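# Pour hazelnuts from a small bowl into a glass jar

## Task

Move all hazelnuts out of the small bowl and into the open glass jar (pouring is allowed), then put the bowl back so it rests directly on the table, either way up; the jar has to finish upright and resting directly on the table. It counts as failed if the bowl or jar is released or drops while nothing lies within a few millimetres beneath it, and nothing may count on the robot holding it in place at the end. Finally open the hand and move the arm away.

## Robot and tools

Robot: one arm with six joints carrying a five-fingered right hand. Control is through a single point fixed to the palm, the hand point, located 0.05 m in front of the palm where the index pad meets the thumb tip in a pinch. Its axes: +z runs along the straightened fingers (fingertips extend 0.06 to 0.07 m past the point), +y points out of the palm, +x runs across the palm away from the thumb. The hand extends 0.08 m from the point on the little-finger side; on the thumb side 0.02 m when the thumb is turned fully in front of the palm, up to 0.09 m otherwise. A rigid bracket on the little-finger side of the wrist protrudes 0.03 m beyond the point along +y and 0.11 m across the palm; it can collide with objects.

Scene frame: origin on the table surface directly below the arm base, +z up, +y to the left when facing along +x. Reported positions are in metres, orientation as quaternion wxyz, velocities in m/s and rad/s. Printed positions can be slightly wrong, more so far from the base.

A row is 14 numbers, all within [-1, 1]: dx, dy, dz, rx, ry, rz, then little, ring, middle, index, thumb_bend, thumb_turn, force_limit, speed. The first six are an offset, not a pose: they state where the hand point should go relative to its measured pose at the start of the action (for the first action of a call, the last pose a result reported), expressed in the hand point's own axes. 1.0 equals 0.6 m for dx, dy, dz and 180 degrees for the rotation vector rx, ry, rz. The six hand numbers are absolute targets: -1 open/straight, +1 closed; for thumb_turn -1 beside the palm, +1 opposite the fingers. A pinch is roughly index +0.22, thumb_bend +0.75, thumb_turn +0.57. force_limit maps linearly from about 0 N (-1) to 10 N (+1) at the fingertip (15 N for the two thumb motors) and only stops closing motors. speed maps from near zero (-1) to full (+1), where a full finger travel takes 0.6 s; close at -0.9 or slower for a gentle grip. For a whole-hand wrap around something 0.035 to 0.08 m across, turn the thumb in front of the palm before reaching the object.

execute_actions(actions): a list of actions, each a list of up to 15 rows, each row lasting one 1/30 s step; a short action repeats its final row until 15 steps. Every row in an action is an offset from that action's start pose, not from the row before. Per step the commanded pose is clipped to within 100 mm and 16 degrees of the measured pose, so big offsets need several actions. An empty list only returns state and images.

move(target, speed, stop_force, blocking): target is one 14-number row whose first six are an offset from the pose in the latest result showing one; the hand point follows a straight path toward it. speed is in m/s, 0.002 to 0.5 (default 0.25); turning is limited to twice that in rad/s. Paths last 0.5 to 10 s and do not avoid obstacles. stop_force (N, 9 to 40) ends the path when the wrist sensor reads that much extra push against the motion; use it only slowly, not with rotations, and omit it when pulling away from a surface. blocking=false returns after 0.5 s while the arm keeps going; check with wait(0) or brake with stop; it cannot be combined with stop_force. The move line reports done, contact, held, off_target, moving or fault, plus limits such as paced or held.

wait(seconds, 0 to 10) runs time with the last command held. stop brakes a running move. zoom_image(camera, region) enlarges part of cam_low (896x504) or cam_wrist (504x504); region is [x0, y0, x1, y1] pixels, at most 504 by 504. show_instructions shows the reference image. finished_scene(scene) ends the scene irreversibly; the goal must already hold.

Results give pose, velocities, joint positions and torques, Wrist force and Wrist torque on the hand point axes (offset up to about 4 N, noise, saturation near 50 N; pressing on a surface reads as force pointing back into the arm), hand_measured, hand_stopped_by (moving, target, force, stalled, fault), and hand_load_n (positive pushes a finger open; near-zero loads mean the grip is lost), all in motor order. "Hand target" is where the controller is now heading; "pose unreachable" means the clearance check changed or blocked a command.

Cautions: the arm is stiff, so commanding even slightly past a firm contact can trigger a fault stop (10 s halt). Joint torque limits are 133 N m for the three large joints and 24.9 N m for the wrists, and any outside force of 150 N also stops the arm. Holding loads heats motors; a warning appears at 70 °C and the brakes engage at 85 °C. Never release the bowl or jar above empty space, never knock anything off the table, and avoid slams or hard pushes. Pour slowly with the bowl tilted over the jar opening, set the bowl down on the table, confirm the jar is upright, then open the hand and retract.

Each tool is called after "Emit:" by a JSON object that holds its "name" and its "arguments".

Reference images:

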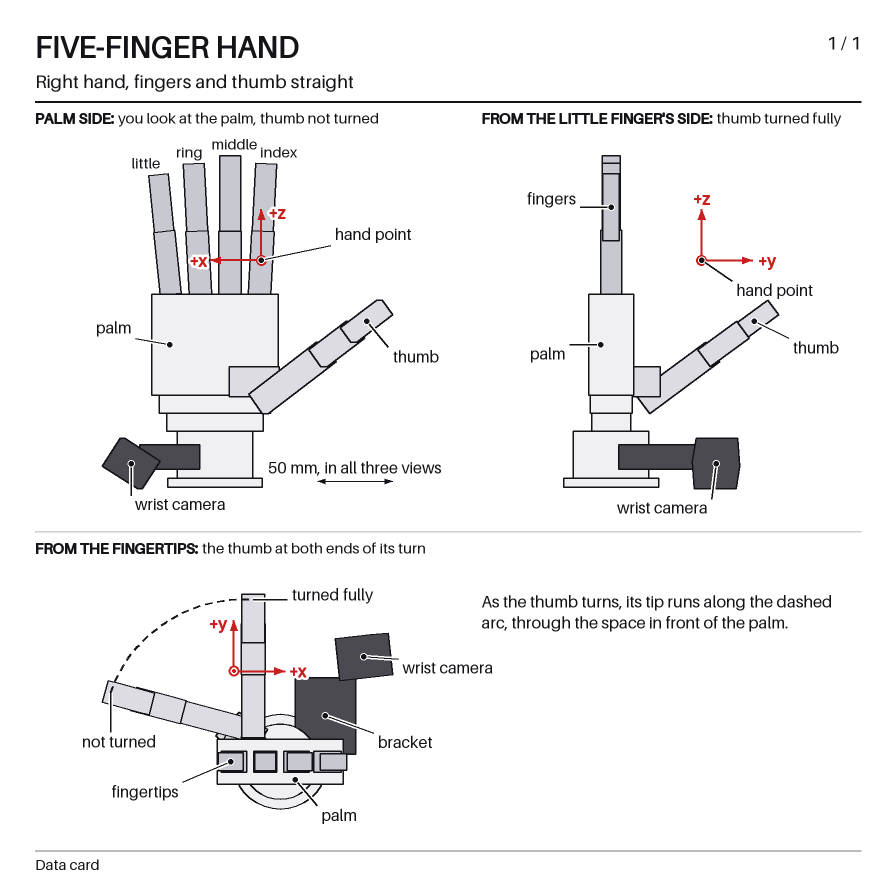

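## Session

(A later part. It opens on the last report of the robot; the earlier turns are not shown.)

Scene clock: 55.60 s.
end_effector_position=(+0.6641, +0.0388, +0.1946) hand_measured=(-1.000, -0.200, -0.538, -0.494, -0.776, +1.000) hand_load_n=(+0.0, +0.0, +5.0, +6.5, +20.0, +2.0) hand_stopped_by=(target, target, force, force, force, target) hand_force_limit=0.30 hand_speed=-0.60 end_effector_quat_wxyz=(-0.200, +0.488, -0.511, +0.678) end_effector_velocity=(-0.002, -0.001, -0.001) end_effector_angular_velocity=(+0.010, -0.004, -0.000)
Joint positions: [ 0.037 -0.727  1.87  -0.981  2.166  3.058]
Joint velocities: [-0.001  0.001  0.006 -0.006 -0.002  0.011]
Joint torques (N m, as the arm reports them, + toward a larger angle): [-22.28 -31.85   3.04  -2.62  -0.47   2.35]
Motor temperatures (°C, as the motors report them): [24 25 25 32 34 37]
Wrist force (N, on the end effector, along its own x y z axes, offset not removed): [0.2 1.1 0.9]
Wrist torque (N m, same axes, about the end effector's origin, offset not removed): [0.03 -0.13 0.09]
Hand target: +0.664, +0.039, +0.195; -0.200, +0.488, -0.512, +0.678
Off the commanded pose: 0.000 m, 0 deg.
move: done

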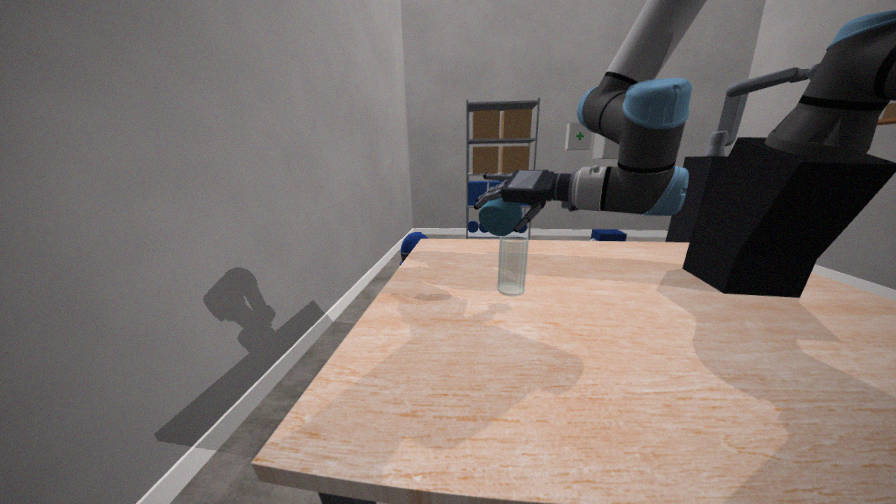

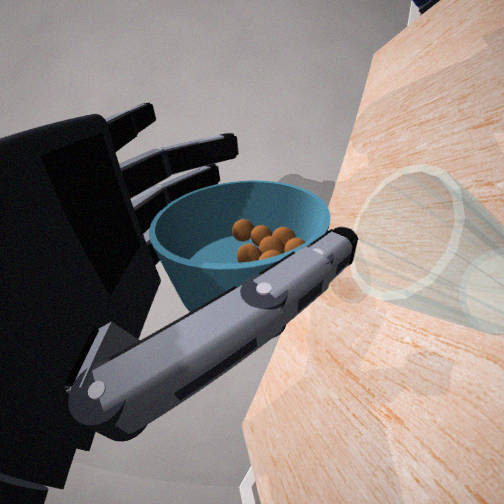

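Emit:
{"name": "move", "arguments": {"target": [0.03,0.015,-0.025,0,0,0.06,-1,-0.2,0.3,1,1,1,0.3,-0.6], "speed": 0.04}}

Emit:
{"name": "zoom_image", "arguments": {"camera": "cam_low", "region": [430,150,630,300]}}

Scene clock: 58.47 s.
end_effector_position=(+0.6412, +0.0288, +0.1949) hand_measured=(-1.000, -0.200, -0.538, -0.494, -0.776, +1.000) hand_load_n=(+0.0, +0.0, +5.0, +6.5, +20.0, +2.0) hand_stopped_by=(target, target, force, force, force, target) hand_force_limit=0.30 hand_speed=-0.60 end_effector_quat_wxyz=(-0.263, +0.438, -0.555, +0.657) end_effector_velocity=(-0.001, -0.000, -0.000) end_effector_angular_velocity=(+0.010, -0.007, +0.001)
Joint positions: [-0.001 -0.742  1.972 -1.072  2.128  3.238]
Joint velocities: [-0.002  0.     0.006 -0.007 -0.003  0.011]
Joint torques (N m, as the arm reports them, + toward a larger angle): [-22.75 -43.37   3.02  -2.8   -0.87   2.04]
Motor temperatures (°C, as the motors report them): [24 25 25 32 34 37]
Wrist force (N, on the end effector, along its own x y z axes, offset not removed): [0.2 -0.6 3.0]
Wrist torque (N m, same axes, about the end effector's origin, offset not removed): [-0.34 -0.15 -0.05]
Hand target: +0.641, +0.029, +0.195; -0.263, +0.438, -0.555, +0.657
Off the commanded pose: 0.000 m, 0 deg.
move: done

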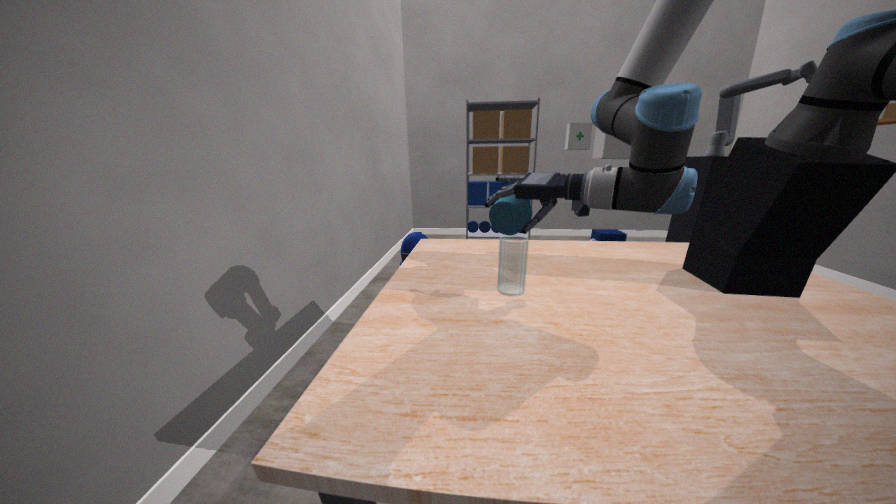

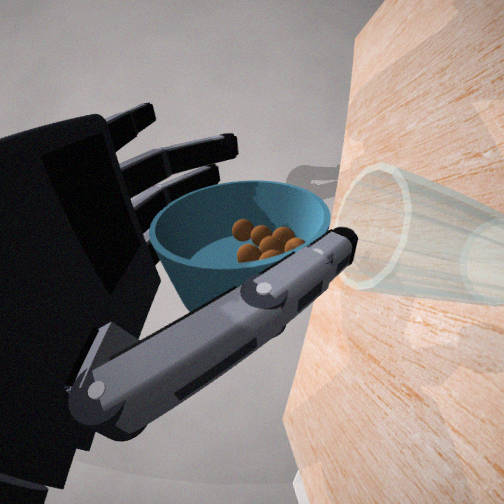

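Region (430, 150, 630, 300) of cam_low's 896x504 image, scaled by 2.520, with more detail than that image has; it fills the top 378 rows of this view, and the rest is white.

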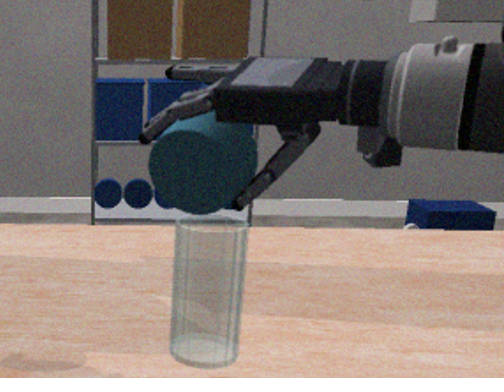

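Emit:
{"name": "move", "arguments": {"target": [0,0,0.005,0,0,0.08,-1,-0.2,0.3,1,1,1,0.3,-0.6], "speed": 0.025}}

Scene clock: 63.83 s.
end_effector_position=(+0.6438, +0.0273, +0.1949) hand_measured=(-1.000, -0.200, -0.538, -0.494, -0.776, +1.000) hand_load_n=(+0.0, +0.0, +5.0, +6.5, +20.0, +2.0) hand_stopped_by=(target, target, force, force, force, target) hand_force_limit=0.30 hand_speed=-0.60 end_effector_quat_wxyz=(+0.342, -0.365, +0.605, -0.619) end_effector_velocity=(+0.000, -0.001, +0.000) end_effector_angular_velocity=(+0.008, -0.006, -0.001)
Joint positions: [-0.031 -0.725  1.995 -1.115  2.099  3.483]
Joint velocities: [-0.002  0.001  0.    -0.002 -0.001  0.01 ]
Joint torques (N m, as the arm reports them, + toward a larger angle): [-22.23 -27.48   4.06  -2.58  -0.57   2.05]
Motor temperatures (°C, as the motors report them): [24 25 25 32 34 37]
Wrist force (N, on the end effector, along its own x y z axes, offset not removed): [-0.2 0.1 0.1]
Wrist torque (N m, same axes, about the end effector's origin, offset not removed): [-0.14 -0.01 -0.11]
Hand target: +0.644, +0.027, +0.195; +0.343, -0.365, +0.605, -0.619
Off the commanded pose: 0.000 m, 0 deg.
move: done

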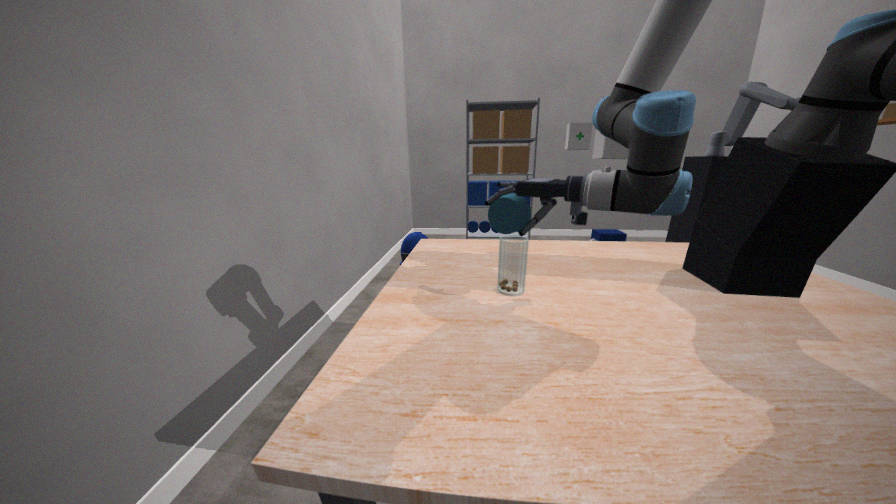

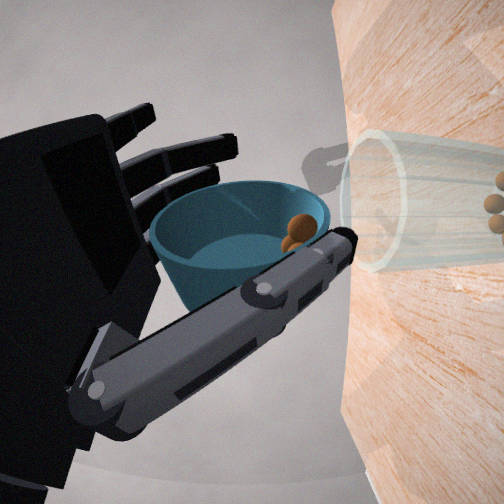

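Emit:
{"name": "move", "arguments": {"target": [0.012,0,0,0,0,0.06,-1,-0.2,0.3,1,1,1,0.3,-0.6], "speed": 0.03}}

Scene clock: 67.30 s.
end_effector_position=(+0.6403, +0.0211, +0.1952) hand_measured=(-1.000, -0.200, -0.538, -0.494, -0.776, +1.000) hand_load_n=(+0.0, +0.0, +5.0, +6.5, +20.0, +1.5) hand_stopped_by=(target, target, force, force, force, target) hand_force_limit=0.30 hand_speed=-0.60 end_effector_quat_wxyz=(+0.399, -0.307, +0.637, -0.584) end_effector_velocity=(-0.000, -0.000, -0.000) end_effector_angular_velocity=(+0.009, -0.005, +0.000)
Joint positions: [-0.062 -0.707  2.026 -1.166  2.068  3.665]
Joint velocities: [-0.002  0.002  0.001 -0.003 -0.002  0.01 ]
Joint torques (N m, as the arm reports them, + toward a larger angle): [-21.59 -27.69   5.68  -2.62  -0.7    2.43]
Motor temperatures (°C, as the motors report them): [24 25 25 32 34 37]
Wrist force (N, on the end effector, along its own x y z axes, offset not removed): [-0.9 0.3 0.7]
Wrist torque (N m, same axes, about the end effector's origin, offset not removed): [-0.06 0.15 0.01]
Hand target: +0.640, +0.021, +0.195; +0.399, -0.307, +0.637, -0.584
Off the commanded pose: 0.000 m, 0 deg.
move: done

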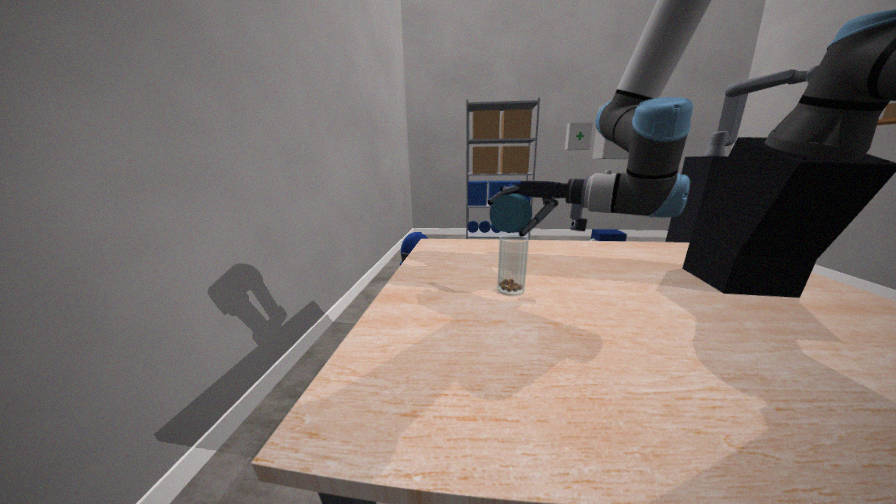

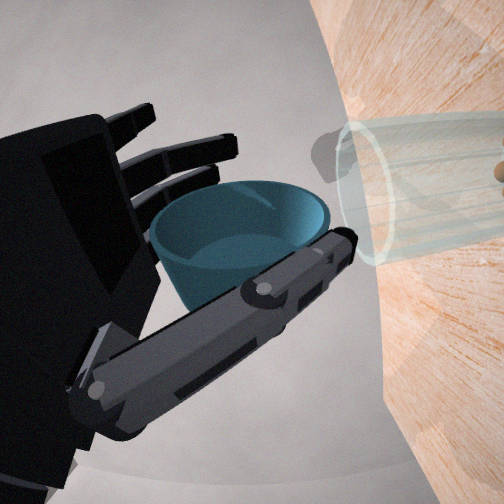

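Emit:
{"name": "move", "arguments": {"target": [-0.25,0,-0.05,0,0,-0.549,-1,-0.2,0.3,1,1,1,0.3,-0.6], "speed": 0.1}}

Emit:
{"name": "move", "arguments": {"target": [-0.3,0,0,0,0,0,-1,-0.2,0.3,1,1,1,0.3,-0.6], "speed": 0.1}}

Scene clock: 76.40 s.
end_effector_position=(+0.6879, +0.1647, +0.2175) hand_measured=(-1.000, -0.200, -0.538, -0.494, -0.776, +1.000) hand_load_n=(+0.0, +0.0, +5.0, +7.0, +20.0, +2.5) hand_stopped_by=(target, target, force, force, force, target) hand_force_limit=0.30 hand_speed=-0.60 end_effector_quat_wxyz=(+0.184, +0.683, -0.181, +0.683) end_effector_velocity=(+0.001, +0.001, +0.000) end_effector_angular_velocity=(-0.011, +0.005, -0.000)
Joint positions: [ 0.329 -0.628  1.421 -0.582  2.453  2.033]
Joint velocities: [ 0.002  0.003 -0.006  0.003  0.003 -0.012]
Joint torques (N m, as the arm reports them, + toward a larger angle): [ -1.81 -39.22 -21.8    1.67   2.38  -2.45]
Motor temperatures (°C, as the motors report them): [24 25 25 32 35 37]
Wrist force (N, on the end effector, along its own x y z axes, offset not removed): [-1.6 -0.4 2.2]
Wrist torque (N m, same axes, about the end effector's origin, offset not removed): [-0.28 0.06 -0.08]
Hand target: +0.688, +0.165, +0.217; +0.184, +0.683, -0.181, +0.683
Off the commanded pose: 0.000 m, 0 deg.
move: done

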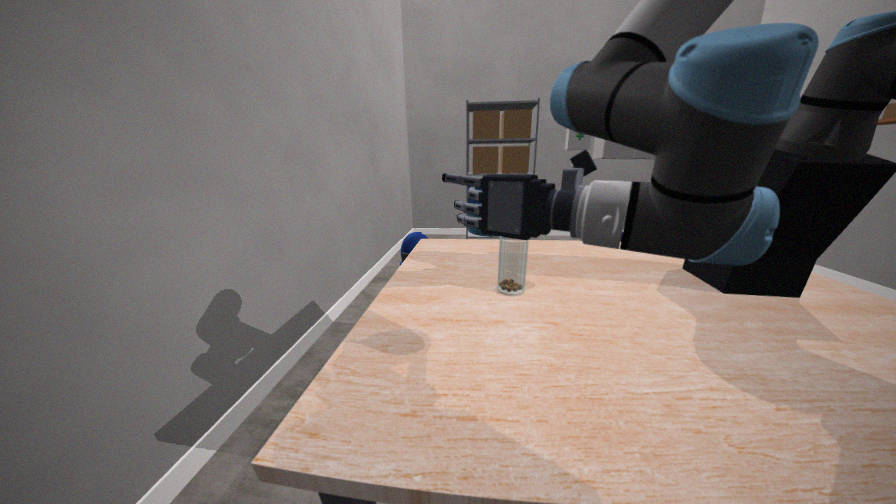

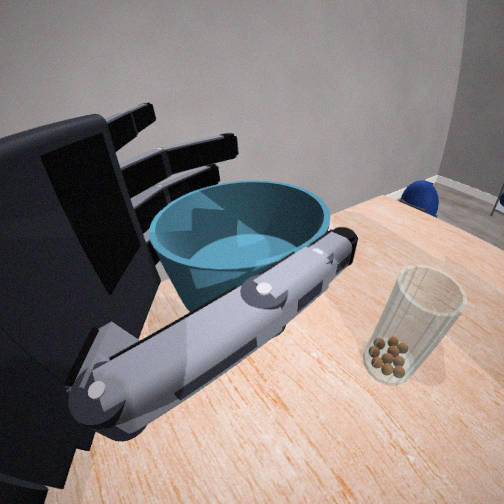

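Scene clock: 78.70 s.
end_effector_position=(+0.6875, +0.1641, +0.0376) hand_measured=(-1.000, -0.200, -0.538, -0.494, -0.776, +1.000) hand_load_n=(+0.0, +0.0, +5.0, +7.0, +20.0, +2.5) hand_stopped_by=(target, target, force, force, force, target) hand_force_limit=0.30 hand_speed=-0.60 end_effector_quat_wxyz=(+0.184, +0.683, -0.181, +0.683) end_effector_velocity=(+0.001, +0.001, -0.002) end_effector_angular_velocity=(+0.000, +0.000, +0.001)
Joint positions: [ 0.41  -0.244  1.13  -0.65   2.532  2.062]
Joint velocities: [ 0.001  0.004 -0.006  0.002  0.     0.001]
Joint torques (N m, as the arm reports them, + toward a larger angle): [ -2.57 -40.55 -20.5    1.74   2.31   2.3 ]
Motor temperatures (°C, as the motors report them): [24 25 25 32 35 37]
Wrist force (N, on the end effector, along its own x y z axes, offset not removed): [-1.2 -0.4 1.6]
Wrist torque (N m, same axes, about the end effector's origin, offset not removed): [-0.24 0.04 -0.06]
Hand target: +0.687, +0.164, +0.037; +0.184, +0.683, -0.181, +0.683
Off the commanded pose: 0.000 m, 0 deg.
move: done

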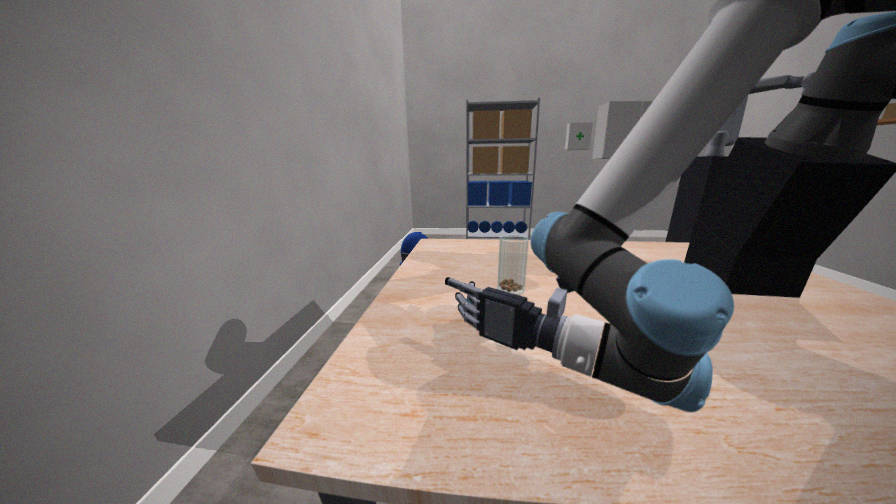

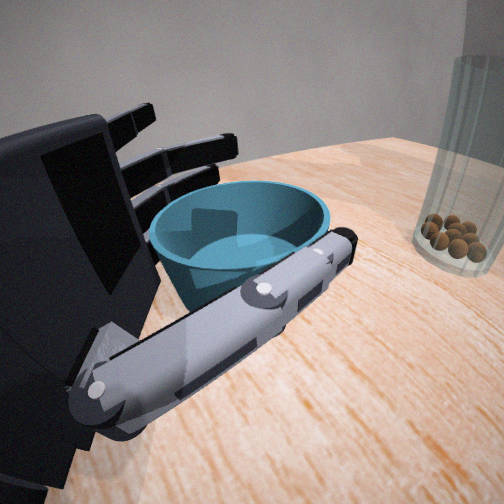

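Emit:
{"name": "move", "arguments": {"target": [-0.03,0,0,0,0,0,-1,-0.2,0.3,1,1,1,0.3,-0.6], "speed": 0.004, "stop_force": 9}}

Scene clock: 82.60 s.
end_effector_position=(+0.6874, +0.1641, +0.0238) hand_measured=(-1.000, -0.200, -0.538, -0.494, -0.776, +1.000) hand_load_n=(+0.0, +0.0, +4.5, +6.5, +20.5, +1.0) hand_stopped_by=(target, target, force, force, force, target) hand_force_limit=0.30 hand_speed=-0.60 end_effector_quat_wxyz=(+0.184, +0.683, -0.181, +0.683) end_effector_velocity=(-0.001, +0.000, +0.000) end_effector_angular_velocity=(-0.001, +0.003, +0.002)
Joint positions: [ 0.416 -0.212  1.096 -0.648  2.538  2.065]
Joint velocities: [ 0.001 -0.002  0.005 -0.    -0.002 -0.001]
Joint torques (N m, as the arm reports them, + toward a larger angle): [-10.36 -52.54   1.37   1.69  -2.18   2.57]
Motor temperatures (°C, as the motors report them): [24 25 25 32 35 37]
Wrist force (N, on the end effector, along its own x y z axes, offset not removed): [8.9 0.2 -0.4]
Wrist torque (N m, same axes, about the end effector's origin, offset not removed): [-0.22 0.01 0.32]
Hand target: +0.687, +0.164, +0.024; +0.184, +0.683, -0.181, +0.683
Off the commanded pose: 0.004 m, 0 deg.
move: contact

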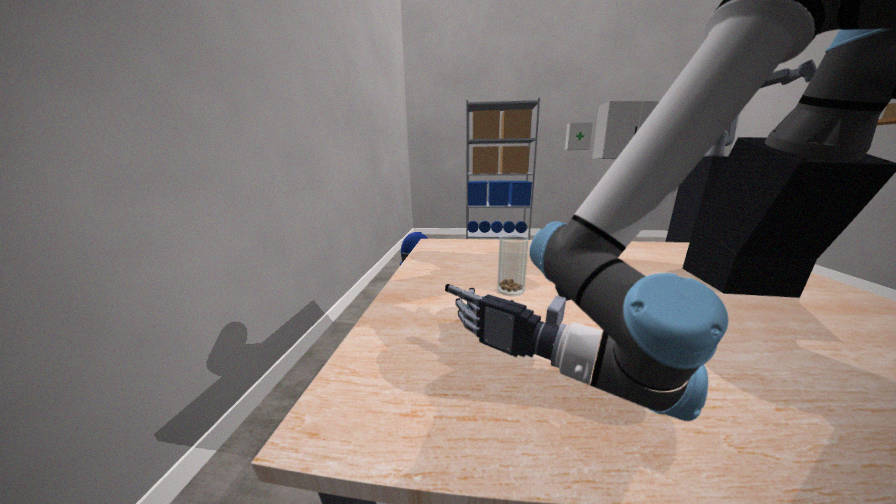

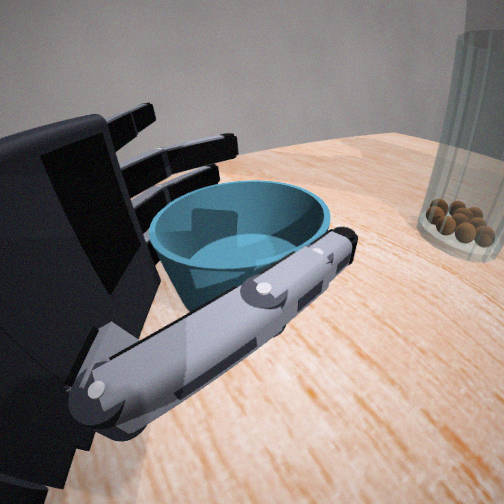

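Emit:
{"name": "move", "arguments": {"target": [0,0,0,0,0,0,-1,-1,-1,-1,-1,1,0.3,-0.3]}}

Emit:
{"name": "move", "arguments": {"target": [0.01,-0.02,-0.2,0,0,0,-1,-1,-1,-1,-1,1,0.3,-0.3], "speed": 0.1}}

Scene clock: 83.67 s.
end_effector_position=(+0.6874, +0.1641, +0.0238) hand_measured=(-1.000, -1.000, -1.000, -1.000, -1.000, +1.000) hand_load_n=(+0.0, +0.0, +0.0, +0.0, +0.0, +0.0) hand_stopped_by=(target, target, target, target, target, target) hand_force_limit=0.30 hand_speed=-0.30 end_effector_quat_wxyz=(+0.184, +0.683, -0.181, +0.683) end_effector_velocity=(+0.001, +0.000, -0.000) end_effector_angular_velocity=(+0.001, -0.001, +0.001)
Joint positions: [ 0.416 -0.212  1.096 -0.648  2.538  2.065]
Joint velocities: [ 0.     0.001 -0.002 -0.    -0.001  0.   ]
Joint torques (N m, as the arm reports them, + toward a larger angle): [-11.04 -40.95 -20.79   1.27   2.19   2.31]
Motor temperatures (°C, as the motors report them): [24 25 25 32 35 37]
Wrist force (N, on the end effector, along its own x y z axes, offset not removed): [1.3 -1.8 1.8]
Wrist torque (N m, same axes, about the end effector's origin, offset not removed): [-0.47 -0.25 0.06]
Hand target: +0.687, +0.164, +0.024; +0.184, +0.683, -0.181, +0.683
Off the commanded pose: 0.000 m, 0 deg.
move: done

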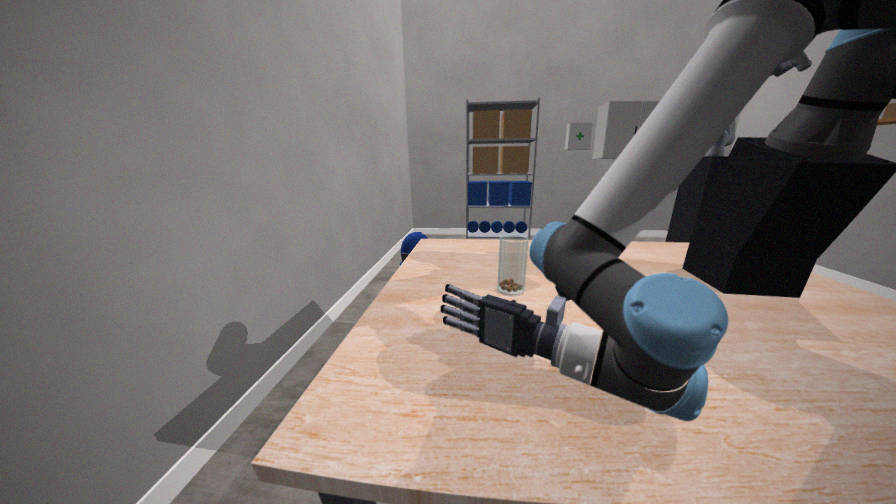

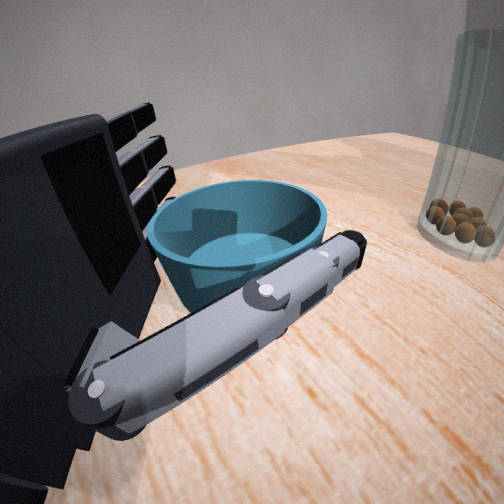

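Scene clock: 85.37 s.
end_effector_position=(+0.5895, +0.2342, +0.0297) hand_measured=(-1.000, -1.000, -1.000, -1.000, -1.000, +1.000) hand_load_n=(+0.0, +0.0, +0.0, +0.0, +0.0, +0.0) hand_stopped_by=(target, target, target, target, target, target) hand_force_limit=0.30 hand_speed=-0.30 end_effector_quat_wxyz=(+0.184, +0.683, -0.181, +0.683) end_effector_velocity=(-0.001, +0.002, +0.001) end_effector_angular_velocity=(+0.002, -0.002, +0.000)
Joint positions: [ 0.587 -0.287  1.204 -0.599  2.703  2.158]
Joint velocities: [ 0.003 -0.002 -0.001  0.004  0.003  0.004]
Joint torques (N m, as the arm reports them, + toward a larger angle): [  0.81 -53.98   2.6    2.57   2.36   2.61]
Motor temperatures (°C, as the motors report them): [24 25 25 32 35 37]
Wrist force (N, on the end effector, along its own x y z axes, offset not removed): [0.9 -0.9 0.8]
Wrist torque (N m, same axes, about the end effector's origin, offset not removed): [-0.21 -0.15 0.08]
Hand target: +0.589, +0.234, +0.030; +0.184, +0.683, -0.181, +0.683
Off the commanded pose: 0.000 m, 0 deg.
move: done

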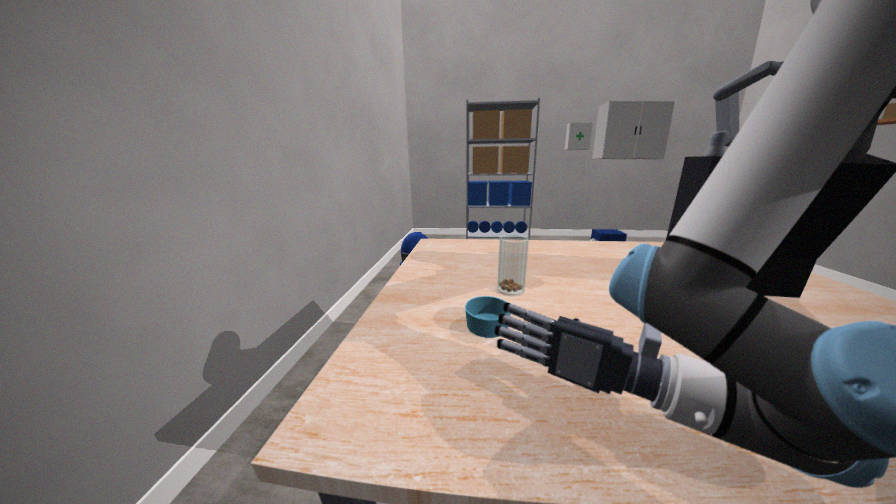

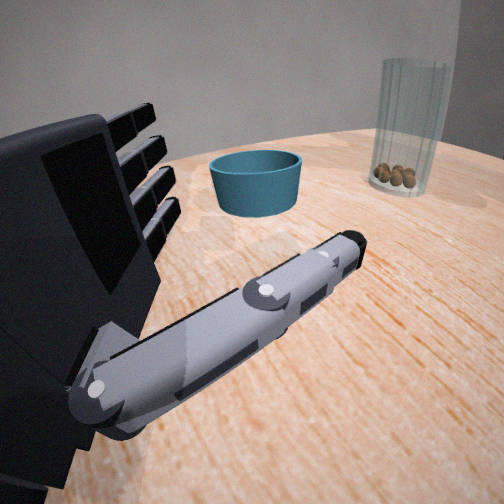

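Emit:
{"name": "finished_scene", "arguments": {"scene": 1}}

The scene is finished: the task was done.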